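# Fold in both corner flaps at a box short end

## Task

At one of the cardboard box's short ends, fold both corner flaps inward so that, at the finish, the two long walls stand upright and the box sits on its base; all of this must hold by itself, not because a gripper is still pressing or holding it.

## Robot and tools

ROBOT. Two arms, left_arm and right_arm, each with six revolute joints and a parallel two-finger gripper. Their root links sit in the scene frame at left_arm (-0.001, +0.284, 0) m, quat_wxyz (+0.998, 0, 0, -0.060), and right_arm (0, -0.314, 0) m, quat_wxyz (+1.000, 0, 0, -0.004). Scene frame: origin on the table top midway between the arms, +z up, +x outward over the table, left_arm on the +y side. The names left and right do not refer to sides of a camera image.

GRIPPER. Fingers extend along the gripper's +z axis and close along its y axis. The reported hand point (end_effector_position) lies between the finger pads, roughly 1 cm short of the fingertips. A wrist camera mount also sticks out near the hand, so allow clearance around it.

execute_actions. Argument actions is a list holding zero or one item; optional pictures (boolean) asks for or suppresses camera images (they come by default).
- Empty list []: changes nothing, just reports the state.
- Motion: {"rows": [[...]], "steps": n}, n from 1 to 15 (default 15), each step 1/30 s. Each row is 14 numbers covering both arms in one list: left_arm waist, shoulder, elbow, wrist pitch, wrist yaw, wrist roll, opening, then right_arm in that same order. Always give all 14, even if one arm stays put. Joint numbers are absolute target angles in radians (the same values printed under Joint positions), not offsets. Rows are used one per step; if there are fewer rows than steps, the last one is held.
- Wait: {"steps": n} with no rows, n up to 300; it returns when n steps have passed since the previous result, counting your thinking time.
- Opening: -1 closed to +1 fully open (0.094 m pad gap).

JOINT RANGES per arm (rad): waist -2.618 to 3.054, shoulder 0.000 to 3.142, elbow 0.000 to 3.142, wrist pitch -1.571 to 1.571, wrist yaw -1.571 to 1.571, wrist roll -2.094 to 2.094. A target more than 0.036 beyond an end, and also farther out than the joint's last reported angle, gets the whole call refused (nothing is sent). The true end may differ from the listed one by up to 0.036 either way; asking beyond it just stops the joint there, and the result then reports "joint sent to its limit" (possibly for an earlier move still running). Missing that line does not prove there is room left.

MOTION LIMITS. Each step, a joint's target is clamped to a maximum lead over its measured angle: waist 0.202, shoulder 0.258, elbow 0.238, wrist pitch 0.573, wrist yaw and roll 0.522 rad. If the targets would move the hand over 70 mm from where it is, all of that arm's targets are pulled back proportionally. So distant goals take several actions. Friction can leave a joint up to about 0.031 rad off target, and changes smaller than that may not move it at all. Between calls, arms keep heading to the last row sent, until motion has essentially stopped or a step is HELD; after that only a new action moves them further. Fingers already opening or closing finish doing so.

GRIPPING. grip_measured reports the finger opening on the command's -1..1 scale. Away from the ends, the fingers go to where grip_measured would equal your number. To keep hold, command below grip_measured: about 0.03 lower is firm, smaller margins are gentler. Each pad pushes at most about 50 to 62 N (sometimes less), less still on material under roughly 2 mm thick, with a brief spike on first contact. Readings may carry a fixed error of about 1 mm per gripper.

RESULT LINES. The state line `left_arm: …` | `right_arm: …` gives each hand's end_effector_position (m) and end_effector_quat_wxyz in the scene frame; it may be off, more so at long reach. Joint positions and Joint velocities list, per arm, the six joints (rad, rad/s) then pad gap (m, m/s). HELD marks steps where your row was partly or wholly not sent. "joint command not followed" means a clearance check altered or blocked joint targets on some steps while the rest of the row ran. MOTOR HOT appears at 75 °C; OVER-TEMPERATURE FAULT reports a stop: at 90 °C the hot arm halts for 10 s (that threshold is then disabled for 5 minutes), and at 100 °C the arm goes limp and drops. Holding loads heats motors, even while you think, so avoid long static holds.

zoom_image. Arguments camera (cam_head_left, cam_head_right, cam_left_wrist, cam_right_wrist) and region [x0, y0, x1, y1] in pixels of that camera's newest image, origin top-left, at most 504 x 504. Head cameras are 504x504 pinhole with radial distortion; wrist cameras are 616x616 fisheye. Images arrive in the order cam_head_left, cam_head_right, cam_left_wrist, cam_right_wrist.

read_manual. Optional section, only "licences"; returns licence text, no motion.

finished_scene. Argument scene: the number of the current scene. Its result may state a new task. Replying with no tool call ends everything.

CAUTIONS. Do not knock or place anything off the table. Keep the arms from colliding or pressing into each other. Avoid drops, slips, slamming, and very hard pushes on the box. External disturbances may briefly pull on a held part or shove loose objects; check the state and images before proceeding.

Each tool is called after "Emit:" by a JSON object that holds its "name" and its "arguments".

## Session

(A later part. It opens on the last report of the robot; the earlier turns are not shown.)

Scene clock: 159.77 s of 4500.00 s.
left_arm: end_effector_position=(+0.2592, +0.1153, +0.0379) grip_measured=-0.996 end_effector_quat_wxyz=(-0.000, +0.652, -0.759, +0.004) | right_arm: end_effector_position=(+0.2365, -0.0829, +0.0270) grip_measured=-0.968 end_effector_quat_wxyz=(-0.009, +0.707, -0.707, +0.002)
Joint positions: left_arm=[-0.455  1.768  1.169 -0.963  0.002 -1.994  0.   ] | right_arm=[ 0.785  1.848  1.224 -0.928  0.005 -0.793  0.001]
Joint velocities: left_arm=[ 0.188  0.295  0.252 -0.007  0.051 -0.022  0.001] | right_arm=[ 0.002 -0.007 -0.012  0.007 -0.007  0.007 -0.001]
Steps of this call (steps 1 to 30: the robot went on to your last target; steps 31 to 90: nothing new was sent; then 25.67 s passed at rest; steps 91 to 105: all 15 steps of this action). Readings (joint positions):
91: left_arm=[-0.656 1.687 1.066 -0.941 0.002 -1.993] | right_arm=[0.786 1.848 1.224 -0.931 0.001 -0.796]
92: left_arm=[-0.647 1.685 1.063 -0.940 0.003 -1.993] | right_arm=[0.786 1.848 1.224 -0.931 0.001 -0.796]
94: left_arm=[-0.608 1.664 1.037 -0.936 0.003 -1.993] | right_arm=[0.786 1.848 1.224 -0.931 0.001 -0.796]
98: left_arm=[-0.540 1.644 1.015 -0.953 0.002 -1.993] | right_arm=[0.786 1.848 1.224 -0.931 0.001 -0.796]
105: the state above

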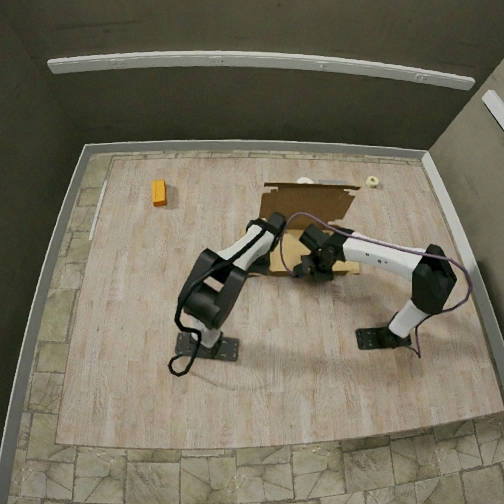

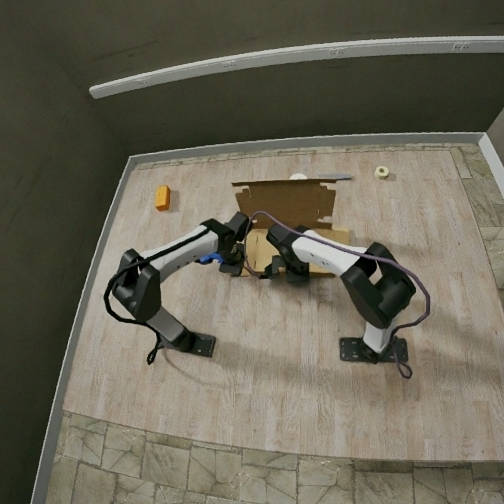

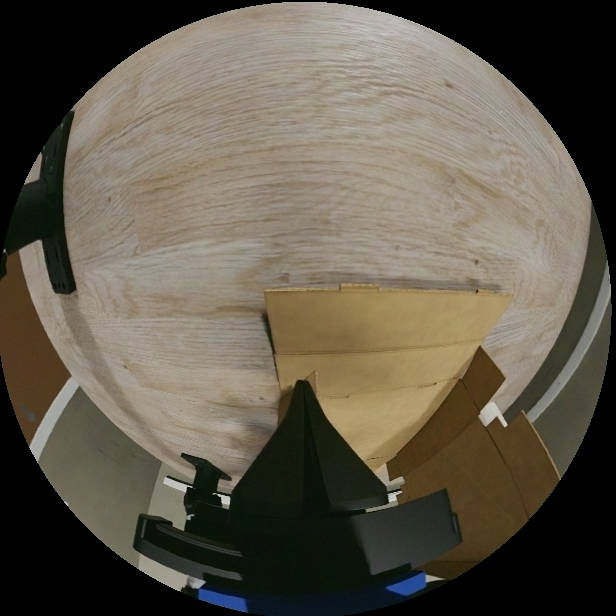

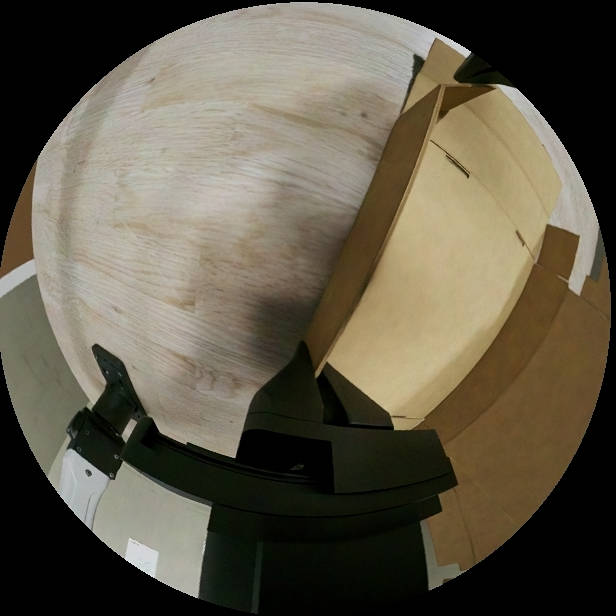

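Emit:
{"name": "execute_actions", "arguments": {"actions": [{"rows":[[-0.47,1.8,1.2,-0.965,0,-2,-1,0.78,1.85,1.235,-0.93,0,-0.8,-0.99],[-0.485,1.81,1.215,-0.97,0,-2,-1,0.78,1.85,1.235,-0.93,0,-0.8,-0.99],[-0.5,1.82,1.23,-0.97,0,-2,-1,0.78,1.85,1.235,-0.93,0,-0.8,-0.99],[-0.515,1.835,1.245,-0.975,0,-2,-1,0.78,1.85,1.235,-0.93,0,-0.8,-0.99],[-0.53,1.85,1.26,-0.98,0,-2,-1,0.78,1.85,1.235,-0.93,0,-0.8,-0.99],[-0.545,1.865,1.275,-0.985,0,-2,-1,0.78,1.85,1.235,-0.93,0,-0.8,-0.99],[-0.56,1.88,1.29,-0.99,0,-2,-1,0.78,1.85,1.235,-0.93,0,-0.8,-0.99],[-0.57,1.89,1.3,-0.99,0,-2,-1,0.78,1.85,1.235,-0.93,0,-0.8,-0.99]],"steps":15}]}}

Scene clock: 170.17 s of 4500.00 s.
left_arm: end_effector_position=(+0.2570, +0.0889, +0.0375) grip_measured=-0.996 end_effector_quat_wxyz=(+0.000, -0.623, +0.782, +0.003) | right_arm: end_effector_position=(+0.2369, -0.0834, +0.0270) grip_measured=-0.968 end_effector_quat_wxyz=(-0.009, +0.707, -0.707, +0.004)
Joint positions: left_arm=[-0.53   1.829  1.243 -0.991 -0.002 -1.994  0.   ] | right_arm=[ 0.785  1.848  1.224 -0.928  0.009 -0.793  0.001]
Joint velocities: left_arm=[-0.027 -0.012 -0.002  0.022 -0.007 -0.095 -0.001] | right_arm=[-0.002  0.012  0.012 -0.022 -0.022 -0.007  0.   ]
A step of this action was HELD (marked below), so the robot has no last target. An arm can still carry out its HELD step.
Steps of this call (steps 1 to 30: the robot went on to your last target; steps 31 to 90: nothing new was sent; then 6.90 s passed at rest; steps 91 to 105: all 15 steps of this action). Readings (joint positions):
91: left_arm=[-0.450 1.778 1.174 -0.964 0.002 -1.994] | right_arm=[0.785 1.848 1.224 -0.928 0.005 -0.793]
92: left_arm=[-0.454 1.778 1.176 -0.966 0.001 -1.994] | right_arm=[0.785 1.848 1.224 -0.928 0.005 -0.793]
94: left_arm=[-0.476 1.788 1.193 -0.978 0.001 -1.994] | right_arm=[0.785 1.848 1.224 -0.928 0.005 -0.793]
98: left_arm=[-0.533 1.829 1.243 -0.987 -0.003 -1.994] | right_arm=[0.785 1.848 1.224 -0.928 0.008 -0.793] HELD
99: left_arm=[-0.535 1.829 1.243 -0.990 -0.002 -1.994] | right_arm=[0.785 1.848 1.224 -0.928 0.009 -0.793] HELD
100: left_arm=[-0.534 1.829 1.243 -0.991 -0.002 -1.994] | right_arm=[0.785 1.848 1.224 -0.928 0.009 -0.793] HELD
101: left_arm=[-0.532 1.829 1.243 -0.991 -0.002 -1.994] | right_arm=[0.785 1.848 1.224 -0.928 0.009 -0.793] HELD
102: left_arm=[-0.531 1.829 1.243 -0.991 -0.002 -1.994] | right_arm=[0.785 1.848 1.224 -0.928 0.009 -0.793] HELD
103: left_arm=[-0.530 1.829 1.243 -0.991 -0.002 -1.994] | right_arm=[0.785 1.848 1.224 -0.928 0.009 -0.793] HELD
104: left_arm=[-0.530 1.829 1.243 -0.991 -0.002 -1.994] | right_arm=[0.785 1.848 1.224 -0.928 0.009 -0.793] HELD
105: the state above HELD
joint command not followed: on one or more control steps a check withheld the commanded joint targets of the left arm, and it was not sent them on those steps. On the call's last step the targets were still withheld.
cause: the commanded joint targets would bring a part of the robot too close to another arm (this arm's wrist (the part past joint 4) and the other arm's wrist (the part past joint 4)); next, command targets that bring no part of the robot closer to that arm.

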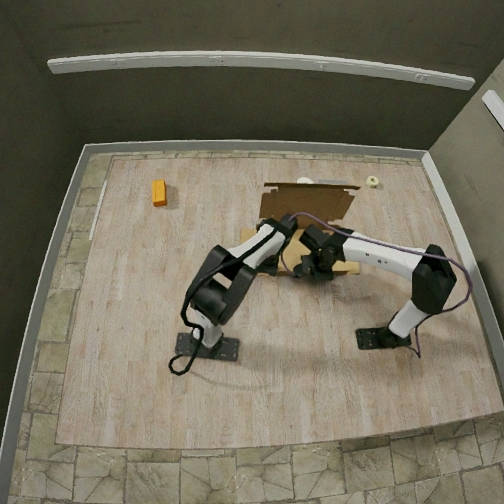

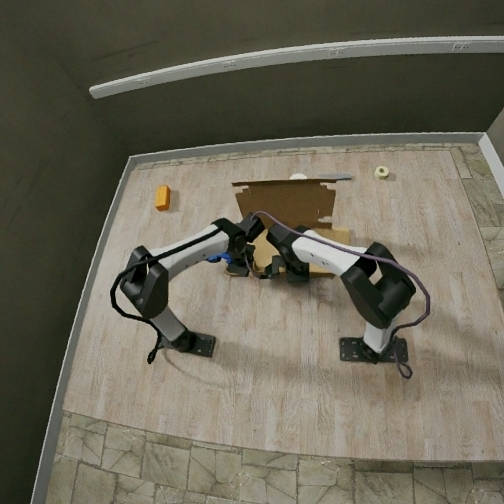

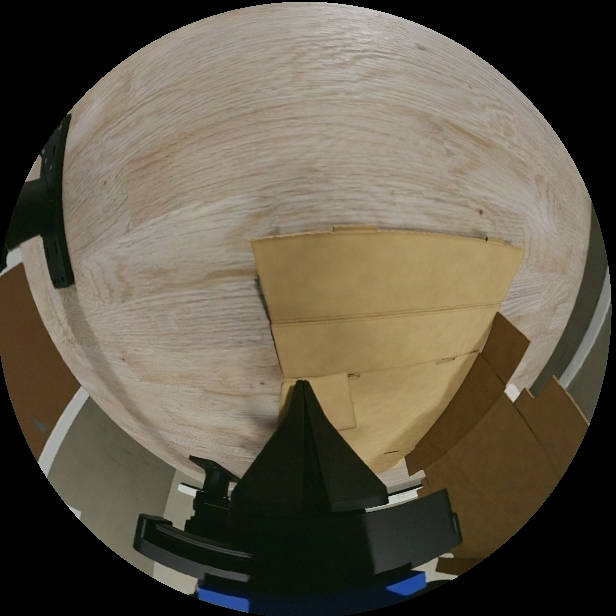

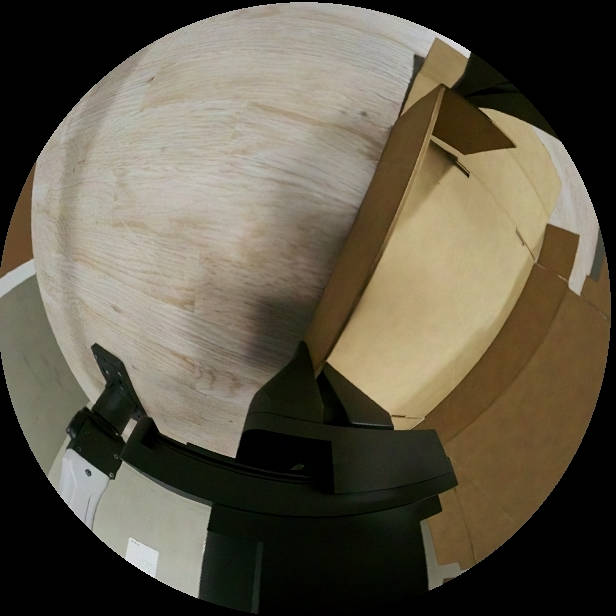

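Emit:
{"name": "execute_actions", "arguments": {"actions": [{"rows":[[-0.53,1.829,1.243,-0.98,0.03,-2,-1,0.78,1.85,1.235,-0.93,0,-0.8,-0.99],[-0.53,1.829,1.243,-0.965,0.055,-2,-1,0.78,1.85,1.235,-0.93,0,-0.8,-0.99],[-0.53,1.829,1.243,-0.95,0.08,-2,-1,0.78,1.85,1.235,-0.93,0,-0.8,-0.99],[-0.53,1.829,1.243,-0.935,0.105,-2,-1,0.78,1.85,1.235,-0.93,0,-0.8,-0.99],[-0.53,1.829,1.243,-0.92,0.13,-2,-1,0.78,1.85,1.235,-0.93,0,-0.8,-0.99],[-0.53,1.829,1.243,-0.905,0.155,-2,-1,0.78,1.85,1.235,-0.93,0,-0.8,-0.99],[-0.53,1.829,1.243,-0.89,0.18,-2,-1,0.78,1.85,1.235,-0.93,0,-0.8,-0.99]],"steps":15}]}}

Scene clock: 183.37 s of 4500.00 s.
left_arm: end_effector_position=(+0.2545, +0.0715, +0.0385) grip_measured=-0.996 end_effector_quat_wxyz=(-0.045, -0.624, +0.780, -0.027) | right_arm: end_effector_position=(+0.2362, -0.0879, +0.0270) grip_measured=-0.968 end_effector_quat_wxyz=(-0.001, +0.708, -0.706, +0.008)
Joint positions: left_arm=[-0.523  1.829  1.243 -0.956  0.101 -1.994  0.   ] | right_arm=[ 0.78   1.848  1.224 -0.943  0.015 -0.801  0.001]
Joint velocities: left_arm=[-0.017 -0.007  0.017 -0.051  0.037 -0.007 -0.   ] | right_arm=[-0.022  0.007 -0.012 -0.022  0.066 -0.007 -0.001]
Steps of this call (steps 1 to 90: nothing new was sent; then 9.70 s passed at rest; steps 91 to 105: all 15 steps of this action). Readings (joint positions):
91: left_arm=[-0.530 1.829 1.243 -0.991 0.000 -1.994] | right_arm=[0.785 1.848 1.224 -0.928 0.009 -0.793]
92: left_arm=[-0.530 1.829 1.243 -0.990 0.007 -1.994] | right_arm=[0.785 1.848 1.224 -0.928 0.009 -0.793]
94: left_arm=[-0.530 1.829 1.243 -0.988 0.024 -1.994] | right_arm=[0.785 1.848 1.224 -0.929 0.009 -0.793]
98: left_arm=[-0.529 1.829 1.243 -0.968 0.074 -1.994] | right_arm=[0.783 1.848 1.224 -0.934 0.012 -0.796]
105: the state above

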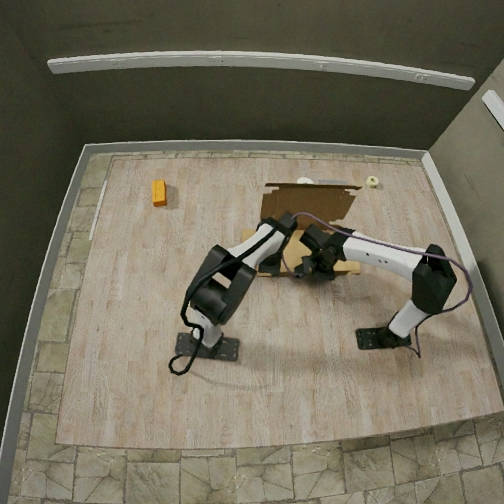

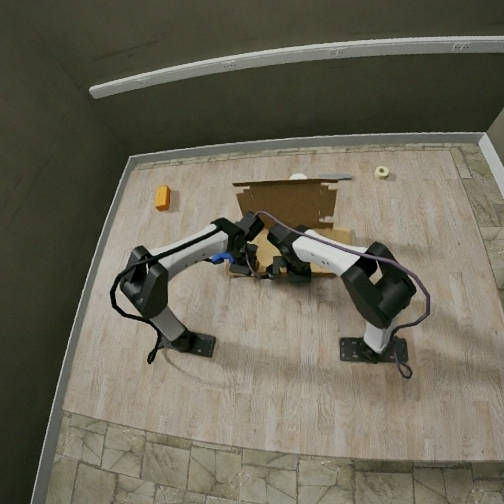

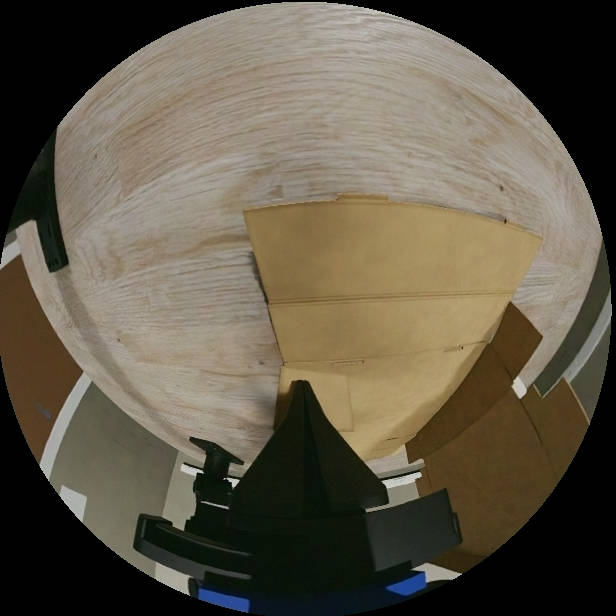

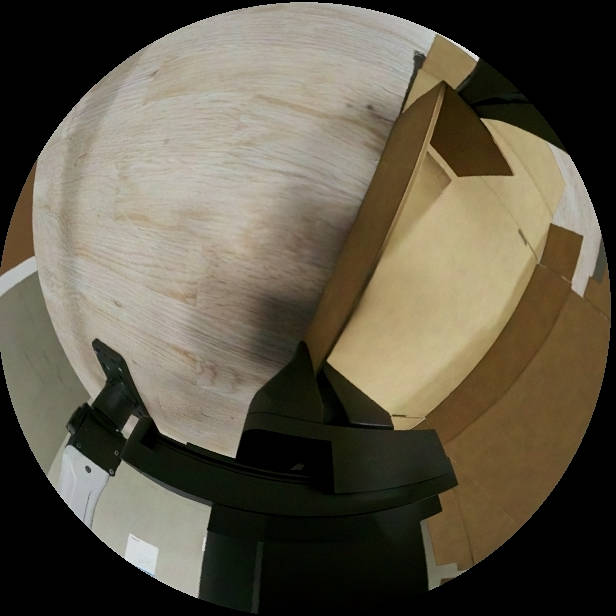

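Emit:
{"name": "execute_actions", "arguments": {"actions": [{"rows":[[-0.52,1.829,1.243,-0.96,0.07,-2,-1,0.78,1.85,1.235,-0.93,0,-0.8,-0.99],[-0.51,1.82,1.235,-0.97,0.04,-2,-1,0.78,1.85,1.235,-0.93,0,-0.8,-0.99],[-0.49,1.8,1.22,-0.97,0,-2,-1,0.78,1.85,1.235,-0.93,0,-0.8,-0.99],[-0.47,1.79,1.2,-0.97,-0.02,-2,-1,0.78,1.85,1.235,-0.93,0,-0.8,-0.99],[-0.45,1.775,1.18,-0.97,-0.02,-2,-1,0.78,1.85,1.235,-0.93,0,-0.8,-0.99],[-0.43,1.76,1.165,-0.97,-0.02,-2,-1,0.78,1.85,1.235,-0.93,0,-0.8,-0.99],[-0.41,1.745,1.15,-0.97,-0.02,-2,-1,0.78,1.85,1.235,-0.93,0,-0.8,-0.99],[-0.39,1.73,1.135,-0.97,-0.02,-2,-1,0.78,1.85,1.235,-0.93,0,-0.8,-0.99],[-0.37,1.72,1.13,-0.97,-0.02,-2,-1,0.78,1.85,1.235,-0.93,0,-0.8,-0.99]],"steps":15}]}}

Scene clock: 193.87 s of 4500.00 s.
left_arm: end_effector_position=(+0.2727, +0.1411, +0.0450) grip_measured=-0.996 end_effector_quat_wxyz=(-0.008, +0.684, -0.729, +0.013) | right_arm: end_effector_position=(+0.2369, -0.0868, +0.0270) grip_measured=-0.968 end_effector_quat_wxyz=(-0.004, +0.708, -0.706, +0.007)
Joint positions: left_arm=[-0.367  1.736  1.159 -0.965 -0.008 -1.994  0.   ] | right_arm=[ 0.78   1.848  1.224 -0.938  0.013 -0.802  0.001]
Joint velocities: left_arm=[ 0.002 -0.012 -0.007  0.051 -0.066 -0.051 -0.001] | right_arm=[ 0.002  0.002 -0.002  0.066 -0.007 -0.037  0.001]
Steps of this call (steps 1 to 15: the robot went on to your last target; steps 16 to 90: nothing new was sent; then 7.00 s passed at rest; steps 91 to 105: all 15 steps of this action). Readings (joint positions):
91: left_arm=[-0.522 1.829 1.243 -0.957 0.098 -1.994] | right_arm=[0.780 1.848 1.224 -0.945 0.016 -0.802]
92: left_arm=[-0.522 1.829 1.243 -0.957 0.089 -1.994] | right_arm=[0.780 1.848 1.224 -0.943 0.015 -0.802]
94: left_arm=[-0.512 1.827 1.241 -0.956 0.063 -1.994] | right_arm=[0.780 1.848 1.224 -0.939 0.014 -0.802]
98: left_arm=[-0.435 1.779 1.189 -0.956 0.022 -1.994] | right_arm=[0.780 1.848 1.224 -0.938 0.013 -0.802]
105: the state above

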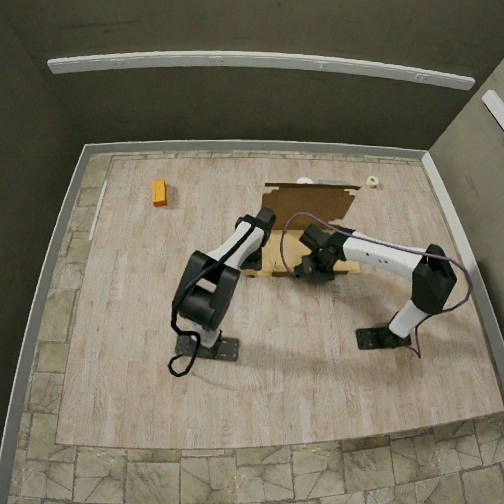

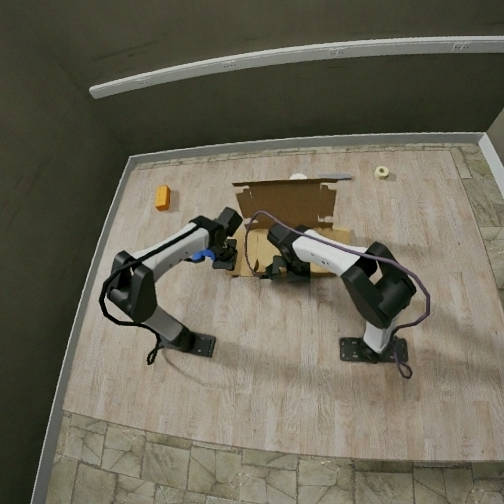

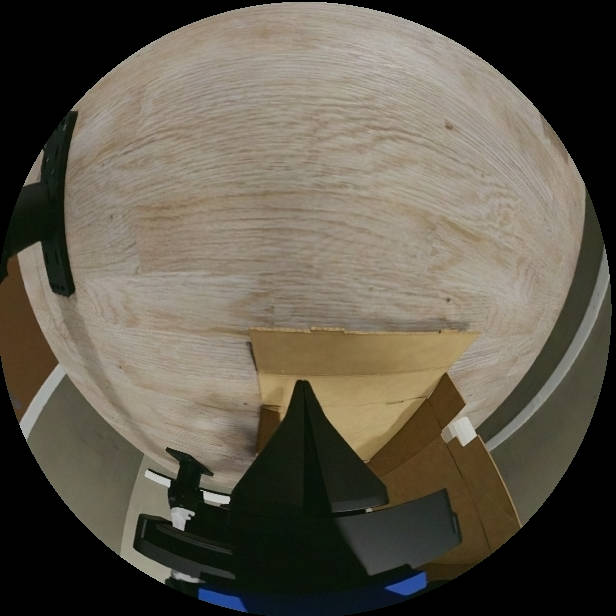

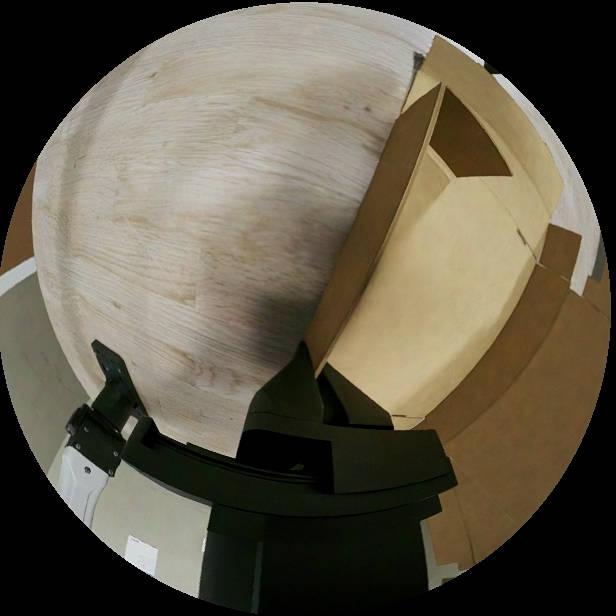

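Emit:
{"name": "execute_actions", "arguments": {"actions": [{"rows":[[-0.33,1.71,1.16,-0.96,0,-1.9,-1,0.78,1.85,1.235,-0.93,0,-0.8,-0.99],[-0.28,1.69,1.17,-0.95,0.05,-1.78,-1,0.78,1.85,1.235,-0.93,0,-0.8,-0.99],[-0.22,1.68,1.19,-0.93,0.1,-1.65,-1,0.78,1.85,1.235,-0.93,0,-0.8,-0.99],[-0.16,1.68,1.21,-0.9,0.18,-1.5,-1,0.78,1.85,1.235,-0.93,0,-0.8,-0.99],[-0.1,1.69,1.23,-0.87,0.26,-1.35,-1,0.78,1.85,1.235,-0.93,0,-0.8,-0.99],[-0.04,1.71,1.25,-0.84,0.35,-1.2,-1,0.78,1.85,1.235,-0.93,0,-0.8,-0.99],[0.03,1.73,1.27,-0.81,0.44,-1.05,-1,0.78,1.85,1.235,-0.93,0,-0.8,-0.99],[0.1,1.76,1.29,-0.78,0.53,-0.9,-1,0.78,1.85,1.235,-0.93,0,-0.8,-0.99],[0.17,1.79,1.31,-0.75,0.62,-0.75,-1,0.78,1.85,1.235,-0.93,0,-0.8,-0.99],[0.24,1.82,1.33,-0.72,0.71,-0.6,-1,0.78,1.85,1.235,-0.93,0,-0.8,-0.99],[0.3,1.85,1.35,-0.69,0.8,-0.45,-1,0.78,1.85,1.235,-0.93,0,-0.8,-0.99],[0.35,1.88,1.37,-0.66,0.89,-0.3,-1,0.78,1.85,1.235,-0.93,0,-0.8,-0.99],[0.39,1.91,1.39,-0.63,0.98,-0.18,-1,0.78,1.85,1.235,-0.93,0,-0.8,-0.99],[0.41,1.94,1.41,-0.61,1.05,-0.08,-1,0.78,1.85,1.235,-0.93,0,-0.8,-0.99],[0.42,1.97,1.43,-0.6,1.1,0,-1,0.78,1.85,1.235,-0.93,0,-0.8,-0.99]],"steps":15}]}}

Emit:
{"name": "execute_actions", "arguments": {"actions": [{"rows":[[0.41,2.0,1.44,-0.59,1.1,0,-1,0.78,1.85,1.235,-0.93,0,-0.8,-0.99],[0.4,2.03,1.45,-0.58,1.1,0,-1,0.78,1.85,1.235,-0.93,0,-0.8,-0.99],[0.39,2.06,1.46,-0.57,1.1,0,-1,0.78,1.85,1.235,-0.93,0,-0.8,-0.99],[0.38,2.09,1.47,-0.56,1.1,0,-1,0.78,1.85,1.235,-0.93,0,-0.8,-0.99],[0.37,2.12,1.48,-0.55,1.1,0,-1,0.78,1.85,1.235,-0.93,0,-0.8,-0.99],[0.36,2.15,1.49,-0.54,1.1,0,-1,0.78,1.85,1.235,-0.93,0,-0.8,-0.99],[0.35,2.18,1.5,-0.53,1.1,0,-1,0.78,1.85,1.235,-0.93,0,-0.8,-0.99],[0.33,2.21,1.51,-0.52,1.1,0,-1,0.78,1.85,1.235,-0.93,0,-0.8,-0.99],[0.31,2.24,1.52,-0.515,1.1,0,-1,0.78,1.85,1.235,-0.93,0,-0.8,-0.99],[0.29,2.27,1.53,-0.51,1.1,0,-1,0.78,1.85,1.235,-0.93,0,-0.8,-0.99],[0.27,2.29,1.54,-0.505,1.1,0,-1,0.78,1.85,1.235,-0.93,0,-0.8,-0.99],[0.25,2.31,1.545,-0.505,1.1,0,-1,0.78,1.85,1.235,-0.93,0,-0.8,-0.99],[0.23,2.31,1.545,-0.505,1.1,0,-1,0.78,1.85,1.235,-0.93,0,-0.8,-0.99],[0.21,2.31,1.545,-0.505,1.1,0,-1,0.78,1.85,1.235,-0.93,0,-0.8,-0.99],[0.19,2.31,1.545,-0.505,1.1,0,-1,0.78,1.85,1.235,-0.93,0,-0.8,-0.99]],"steps":15}]}}

Emit:
{"name": "execute_actions", "arguments": {"actions": [{"steps":12}]}}

Scene clock: 242.73 s of 4500.00 s.
left_arm: end_effector_position=(+0.4355, +0.2826, +0.1170) grip_measured=-0.996 end_effector_quat_wxyz=(+0.084, -0.384, +0.826, -0.404) | right_arm: end_effector_position=(+0.2369, -0.0868, +0.0270) grip_measured=-0.968 end_effector_quat_wxyz=(-0.004, +0.708, -0.706, +0.007)
Joint positions: left_arm=[ 0.396  1.887  1.386 -0.685  0.779 -0.751  0.   ] | right_arm=[ 0.78   1.848  1.224 -0.938  0.013 -0.802  0.001]
Joint velocities: left_arm=[ 0.999  0.969  0.491  0.623  2.059  2.777 -0.001] | right_arm=[ 0.007 -0.007  0.007  0.022  0.051  0.037 -0.001]
Steps of this call (steps 1 to 15: the robot went on to your last target; steps 16 to 90: nothing new was sent; then 45.37 s passed at rest; steps 91 to 105: all 15 steps of this action). Readings (joint positions):
91: left_arm=[-0.364 1.736 1.159 -0.965 -0.009 -1.981] | right_arm=[0.780 1.848 1.224 -0.938 0.013 -0.802]
92: left_arm=[-0.352 1.734 1.159 -0.964 0.002 -1.948] | right_arm=[0.780 1.848 1.224 -0.938 0.013 -0.802]
94: left_arm=[-0.281 1.721 1.162 -0.959 0.052 -1.825] | right_arm=[0.780 1.848 1.224 -0.938 0.013 -0.802]
98: left_arm=[-0.027 1.719 1.230 -0.893 0.256 -1.444] | right_arm=[0.780 1.848 1.224 -0.938 0.013 -0.802]
105: the state above

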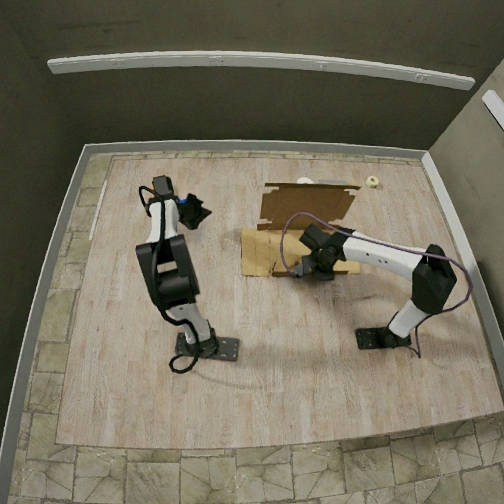

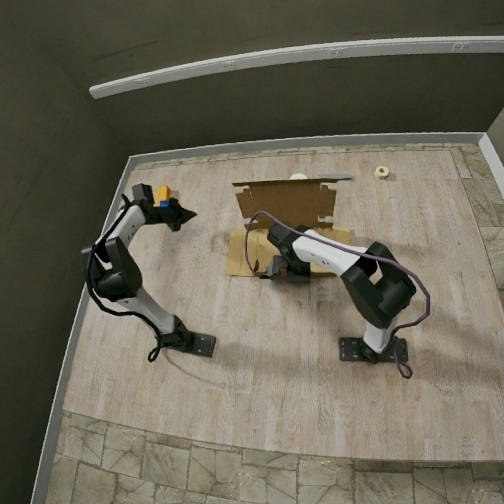

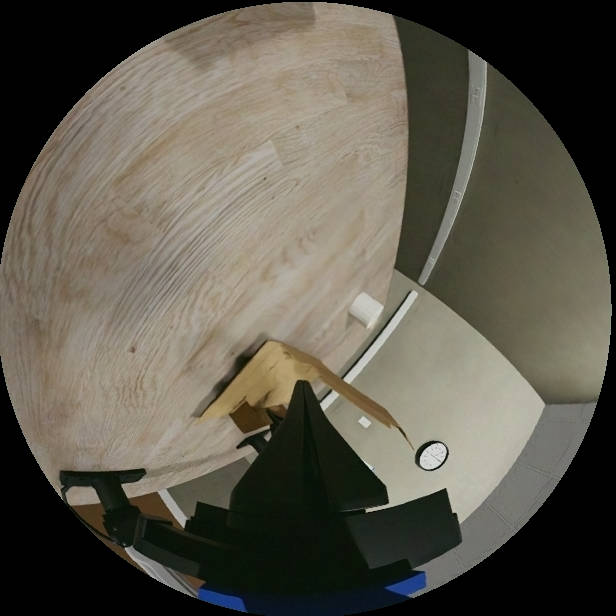

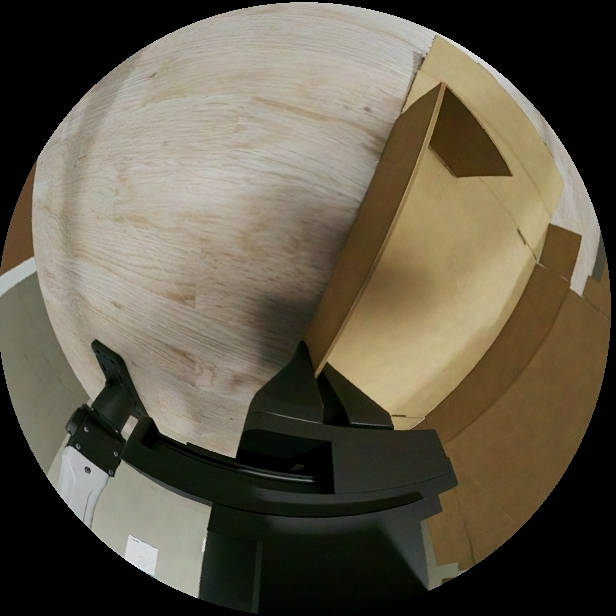

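Scene clock: 243.23 s of 4500.00 s.
left_arm: end_effector_position=(+0.4651, +0.1855, +0.0288) grip_measured=-0.996 end_effector_quat_wxyz=(+0.131, +0.002, +0.854, -0.503) | right_arm: end_effector_position=(+0.2369, -0.0868, +0.0270) grip_measured=-0.968 end_effector_quat_wxyz=(-0.004, +0.708, -0.706, +0.007)
Joint positions: left_arm=[ 0.234  2.301  1.515 -0.525  1.074 -0.037  0.   ] | right_arm=[ 0.78   1.848  1.224 -0.938  0.013 -0.802  0.001]
Joint velocities: left_arm=[-0.589  0.266 -0.012  0.037  0.022  0.227  0.001] | right_arm=[-0.017 -0.002 -0.022 -0.066 -0.007 -0.037  0.001]
Steps of this call (steps 1 to 15: all 15 steps of this action). Readings (joint positions):
1: left_arm=[0.422 1.920 1.402 -0.664 0.838 -0.652] | right_arm=[0.780 1.848 1.224 -0.938 0.013 -0.802]
2: left_arm=[0.434 1.952 1.415 -0.644 0.885 -0.554] | right_arm=[0.780 1.848 1.224 -0.938 0.013 -0.802]
4: left_arm=[0.428 2.011 1.436 -0.614 0.956 -0.366] | right_arm=[0.780 1.848 1.224 -0.938 0.013 -0.802]
8: left_arm=[0.368 2.132 1.473 -0.568 1.037 -0.152] | right_arm=[0.780 1.848 1.224 -0.938 0.013 -0.802]
15: the state above

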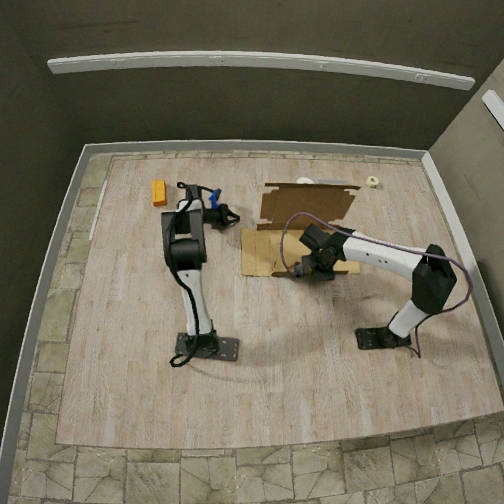

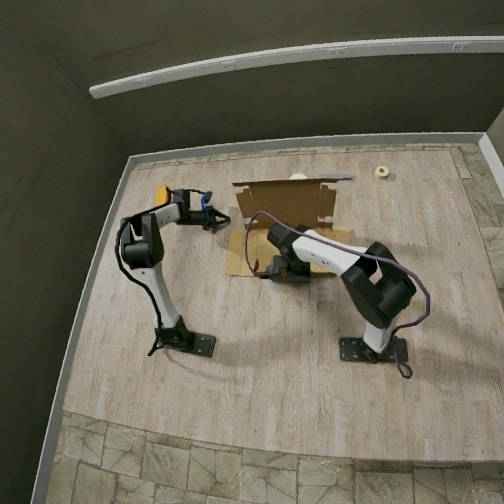

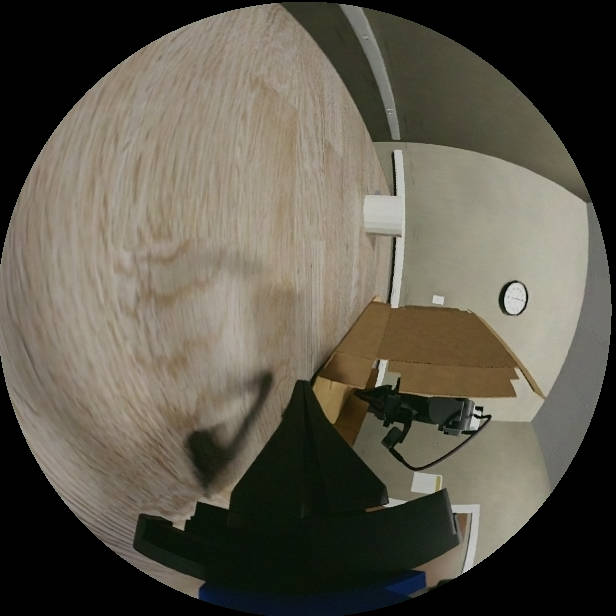

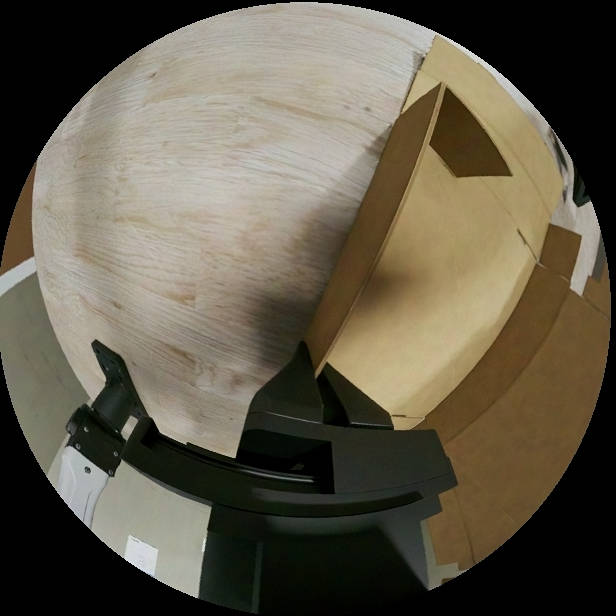

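Scene clock: 243.63 s of 4500.00 s.
left_arm: end_effector_position=(+0.4599, +0.1614, +0.0282) grip_measured=-0.996 end_effector_quat_wxyz=(+0.126, +0.036, +0.850, -0.511) | right_arm: end_effector_position=(+0.2369, -0.0868, +0.0270) grip_measured=-0.968 end_effector_quat_wxyz=(-0.004, +0.708, -0.706, +0.007)
Joint positions: left_arm=[ 0.184  2.308  1.515 -0.516  1.091 -0.008  0.   ] | right_arm=[ 0.78   1.848  1.224 -0.938  0.013 -0.802  0.001]
Joint velocities: left_arm=[ 0.012  0.002 -0.007 -0.051  0.081  0.022  0.   ] | right_arm=[ 0.002 -0.002 -0.007  0.051  0.007 -0.007  0.001]
Steps of this call (steps 1 to 12: the robot went on to your last target). Readings (joint positions):
1: left_arm=[0.214 2.307 1.515 -0.525 1.076 -0.031] | right_arm=[0.780 1.848 1.224 -0.938 0.013 -0.802]
2: left_arm=[0.197 2.308 1.515 -0.525 1.078 -0.026] | right_arm=[0.780 1.848 1.224 -0.938 0.013 -0.802]
4: left_arm=[0.178 2.308 1.515 -0.522 1.086 -0.018] | right_arm=[0.780 1.848 1.224 -0.938 0.013 -0.802]
8: left_arm=[0.180 2.308 1.515 -0.518 1.090 -0.011] | right_arm=[0.780 1.848 1.224 -0.938 0.013 -0.802]
12: the state above

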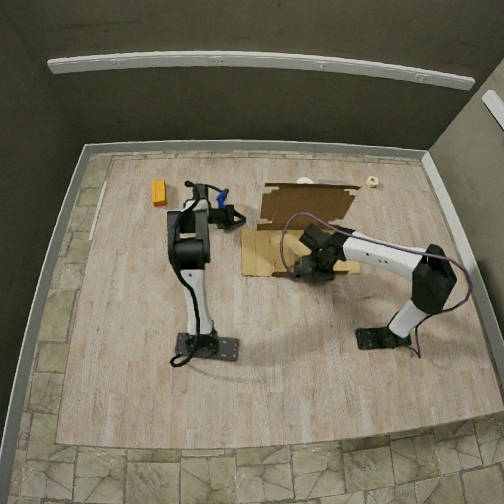

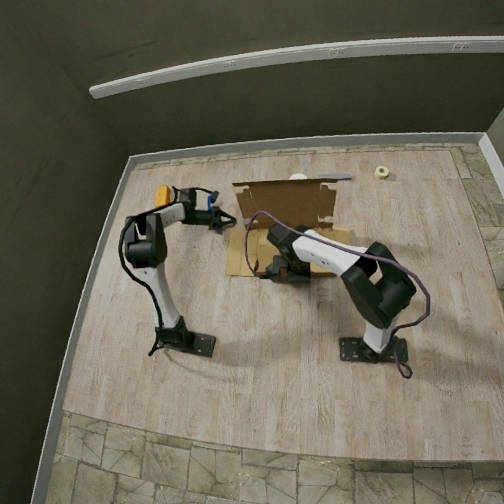

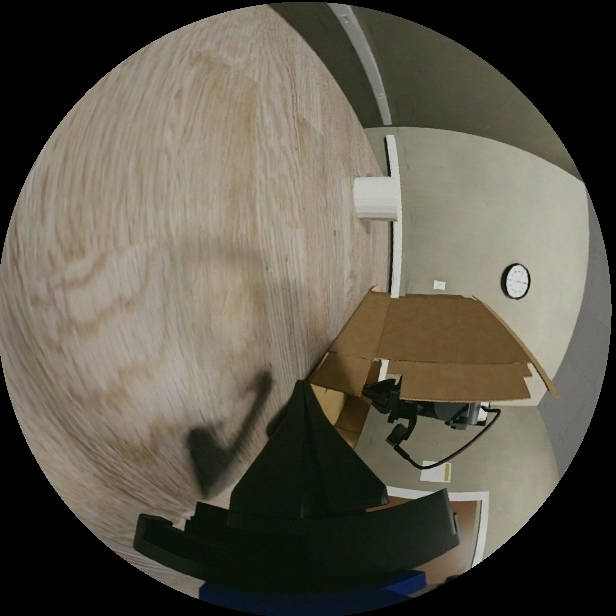

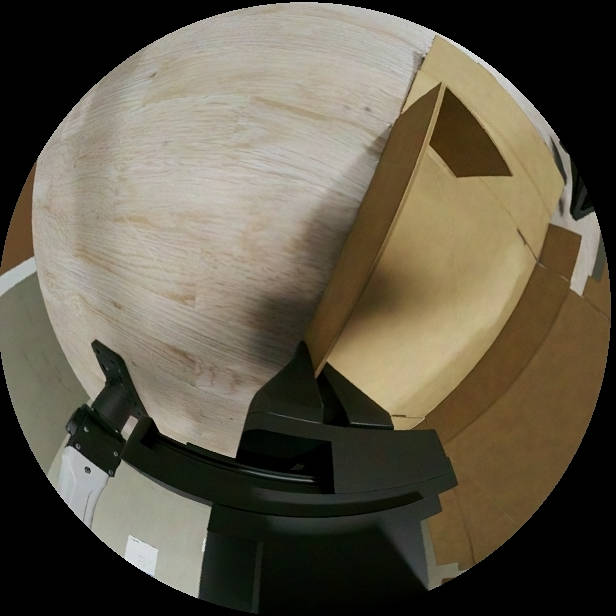

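Emit:
{"name": "execute_actions", "arguments": {"actions": [{"rows":[[0.18,2.31,1.55,-0.51,1.1,0,-1,0.78,1.85,1.235,-0.93,0,-0.8,-0.99],[0.165,2.31,1.56,-0.51,1.1,0,-1,0.78,1.85,1.235,-0.93,0,-0.8,-0.99],[0.15,2.31,1.56,-0.51,1.1,0,-1,0.78,1.85,1.235,-0.93,0,-0.8,-0.99],[0.135,2.31,1.56,-0.51,1.1,0,-1,0.78,1.85,1.235,-0.93,0,-0.8,-0.99],[0.12,2.31,1.56,-0.51,1.1,0,-1,0.78,1.85,1.235,-0.93,0,-0.8,-0.99],[0.105,2.31,1.56,-0.51,1.1,0,-1,0.78,1.85,1.235,-0.93,0,-0.8,-0.99],[0.09,2.31,1.56,-0.51,1.1,0,-1,0.78,1.85,1.235,-0.93,0,-0.8,-0.99],[0.075,2.31,1.56,-0.51,1.1,0,-1,0.78,1.85,1.235,-0.93,0,-0.8,-0.99]],"steps":15}]}}

Scene clock: 256.20 s of 4500.00 s.
left_arm: end_effector_position=(+0.4486, +0.1064, +0.0350) grip_measured=-0.996 end_effector_quat_wxyz=(+0.107, +0.095, +0.843, -0.519) | right_arm: end_effector_position=(+0.2369, -0.0868, +0.0270) grip_measured=-0.968 end_effector_quat_wxyz=(-0.004, +0.708, -0.706, +0.007)
Joint positions: left_arm=[ 0.064  2.308  1.538 -0.513  1.095 -0.005  0.   ] | right_arm=[ 0.78   1.848  1.224 -0.938  0.013 -0.802  0.001]
Joint velocities: left_arm=[ 0.032 -0.022  0.017 -0.007  0.066  0.022  0.   ] | right_arm=[-0.027 -0.002  0.002  0.022 -0.081 -0.037  0.   ]
Steps of this call (steps 1 to 30: the robot went on to your last target; steps 31 to 90: nothing new was sent; then 9.07 s passed at rest; steps 91 to 105: all 15 steps of this action). Readings (joint positions):
91: left_arm=[0.184 2.308 1.515 -0.516 1.091 -0.006] | right_arm=[0.780 1.848 1.224 -0.938 0.013 -0.802]
92: left_arm=[0.184 2.308 1.518 -0.516 1.091 -0.006] | right_arm=[0.780 1.848 1.224 -0.938 0.013 -0.802]
94: left_arm=[0.175 2.308 1.527 -0.516 1.091 -0.006] | right_arm=[0.780 1.848 1.224 -0.938 0.013 -0.802]
98: left_arm=[0.120 2.308 1.538 -0.513 1.091 -0.006] | right_arm=[0.780 1.848 1.224 -0.938 0.013 -0.802]
105: the state above

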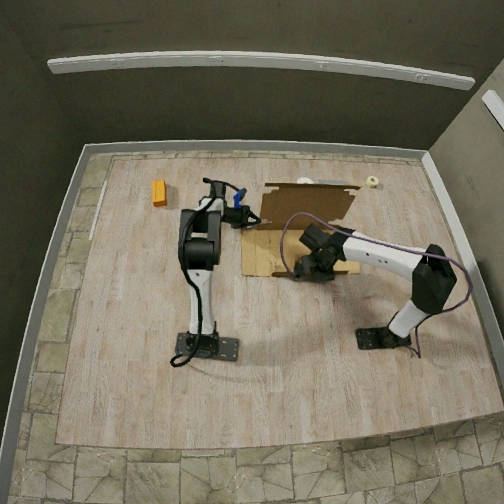

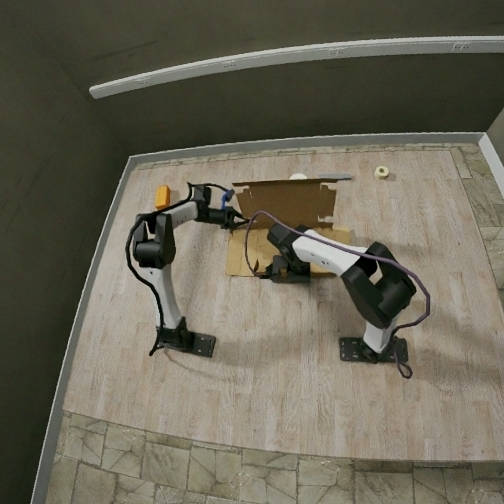

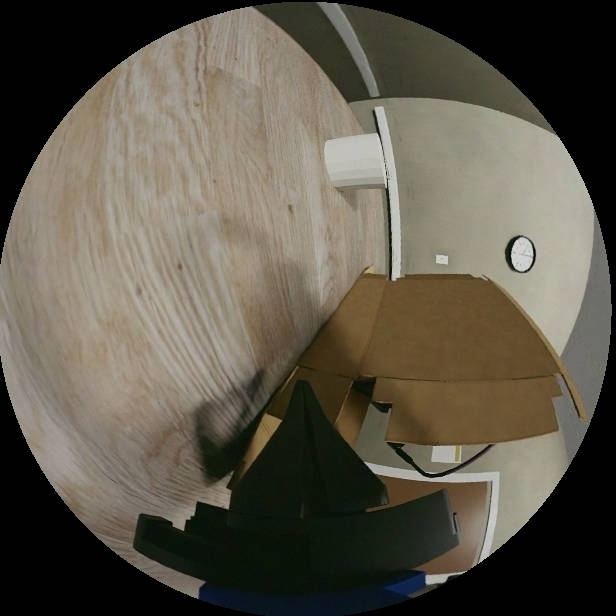

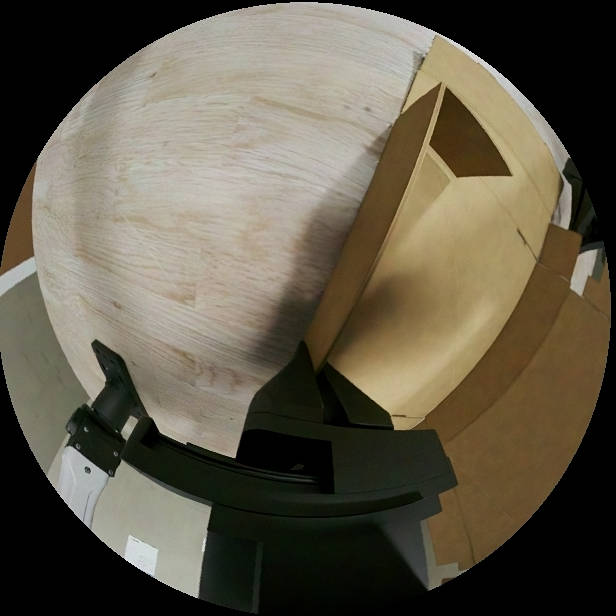

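Emit:
{"name": "execute_actions", "arguments": {"actions": [{"rows":[[0.07,2.3,1.52,-0.5,1.1,0,-1,0.78,1.85,1.235,-0.93,0,-0.8,-0.99],[0.07,2.285,1.495,-0.49,1.1,0,-1,0.78,1.85,1.235,-0.93,0,-0.8,-0.99],[0.068,2.27,1.47,-0.48,1.1,0,-1,0.78,1.85,1.235,-0.93,0,-0.8,-0.99],[0.066,2.255,1.445,-0.47,1.1,0,-1,0.78,1.85,1.235,-0.93,0,-0.8,-0.99],[0.064,2.24,1.42,-0.46,1.1,0,-1,0.78,1.85,1.235,-0.93,0,-0.8,-0.99],[0.062,2.225,1.395,-0.45,1.1,0,-1,0.78,1.85,1.235,-0.93,0,-0.8,-0.99],[0.06,2.21,1.375,-0.44,1.1,0,-1,0.78,1.85,1.235,-0.93,0,-0.8,-0.99],[0.058,2.2,1.36,-0.43,1.1,0,-1,0.78,1.85,1.235,-0.93,0,-0.8,-0.99]],"steps":15}]}}

Scene clock: 271.47 s of 4500.00 s.
left_arm: end_effector_position=(+0.4248, +0.1090, +0.0391) grip_measured=-0.996 end_effector_quat_wxyz=(+0.113, +0.097, +0.842, -0.518) | right_arm: end_effector_position=(+0.2369, -0.0868, +0.0270) grip_measured=-0.968 end_effector_quat_wxyz=(-0.004, +0.708, -0.706, +0.007)
Joint positions: left_arm=[ 0.067  2.216  1.391 -0.446  1.095 -0.005  0.   ] | right_arm=[ 0.78   1.848  1.224 -0.938  0.013 -0.802  0.001]
Joint velocities: left_arm=[-0.032  0.012  0.002 -0.037  0.007  0.037  0.   ] | right_arm=[-0.007  0.007 -0.002 -0.051  0.037  0.051  0.   ]
Steps of this call (steps 1 to 15: the robot went on to your last target; steps 16 to 90: nothing new was sent; then 11.77 s passed at rest; steps 91 to 105: all 15 steps of this action). Readings (joint positions):
91: left_arm=[0.069 2.308 1.538 -0.513 1.095 -0.005] | right_arm=[0.780 1.848 1.224 -0.938 0.013 -0.802]
92: left_arm=[0.069 2.308 1.536 -0.510 1.095 -0.005] | right_arm=[0.780 1.848 1.224 -0.938 0.013 -0.802]
94: left_arm=[0.069 2.296 1.511 -0.495 1.095 -0.005] | right_arm=[0.780 1.848 1.224 -0.938 0.013 -0.802]
98: left_arm=[0.069 2.242 1.420 -0.467 1.095 -0.005] | right_arm=[0.780 1.848 1.224 -0.938 0.013 -0.802]
105: the state above

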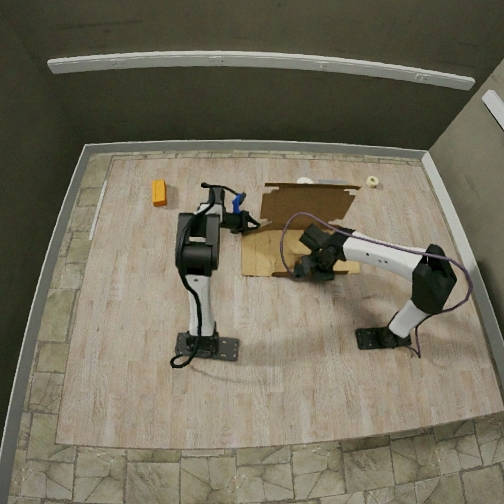

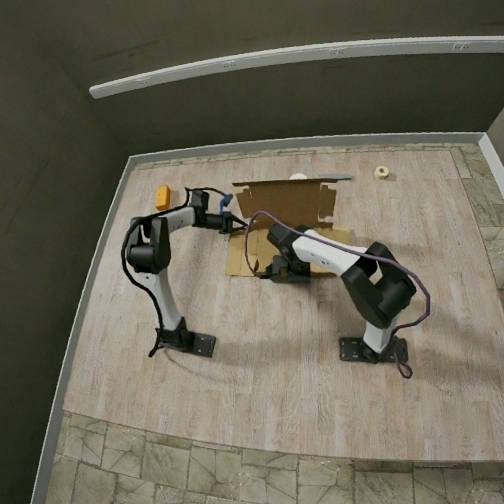

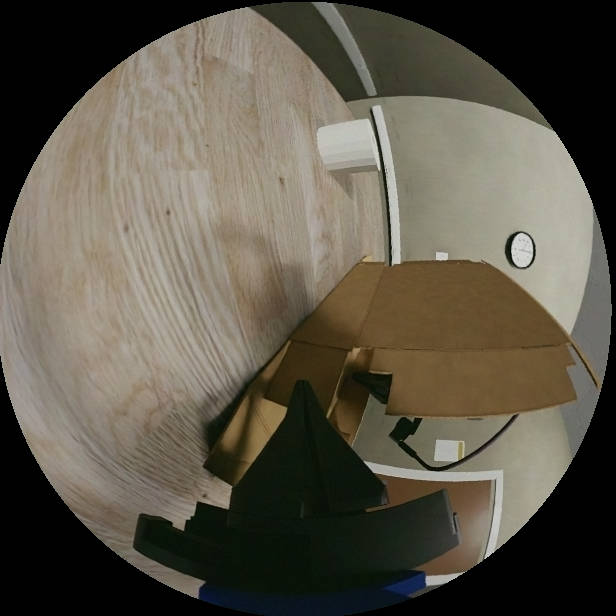

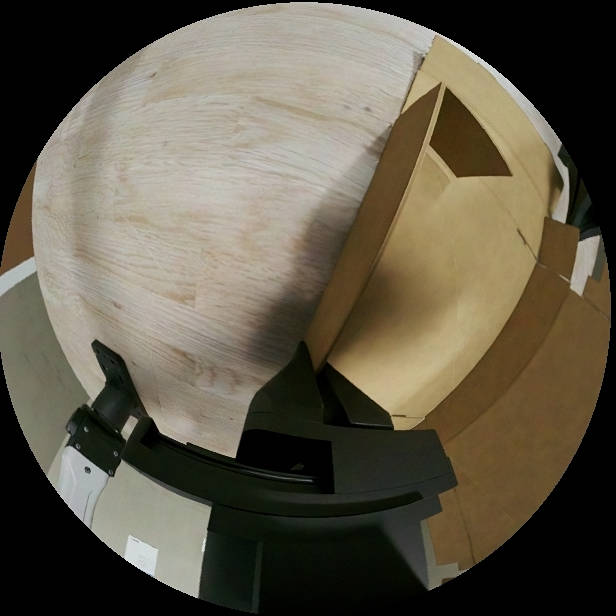

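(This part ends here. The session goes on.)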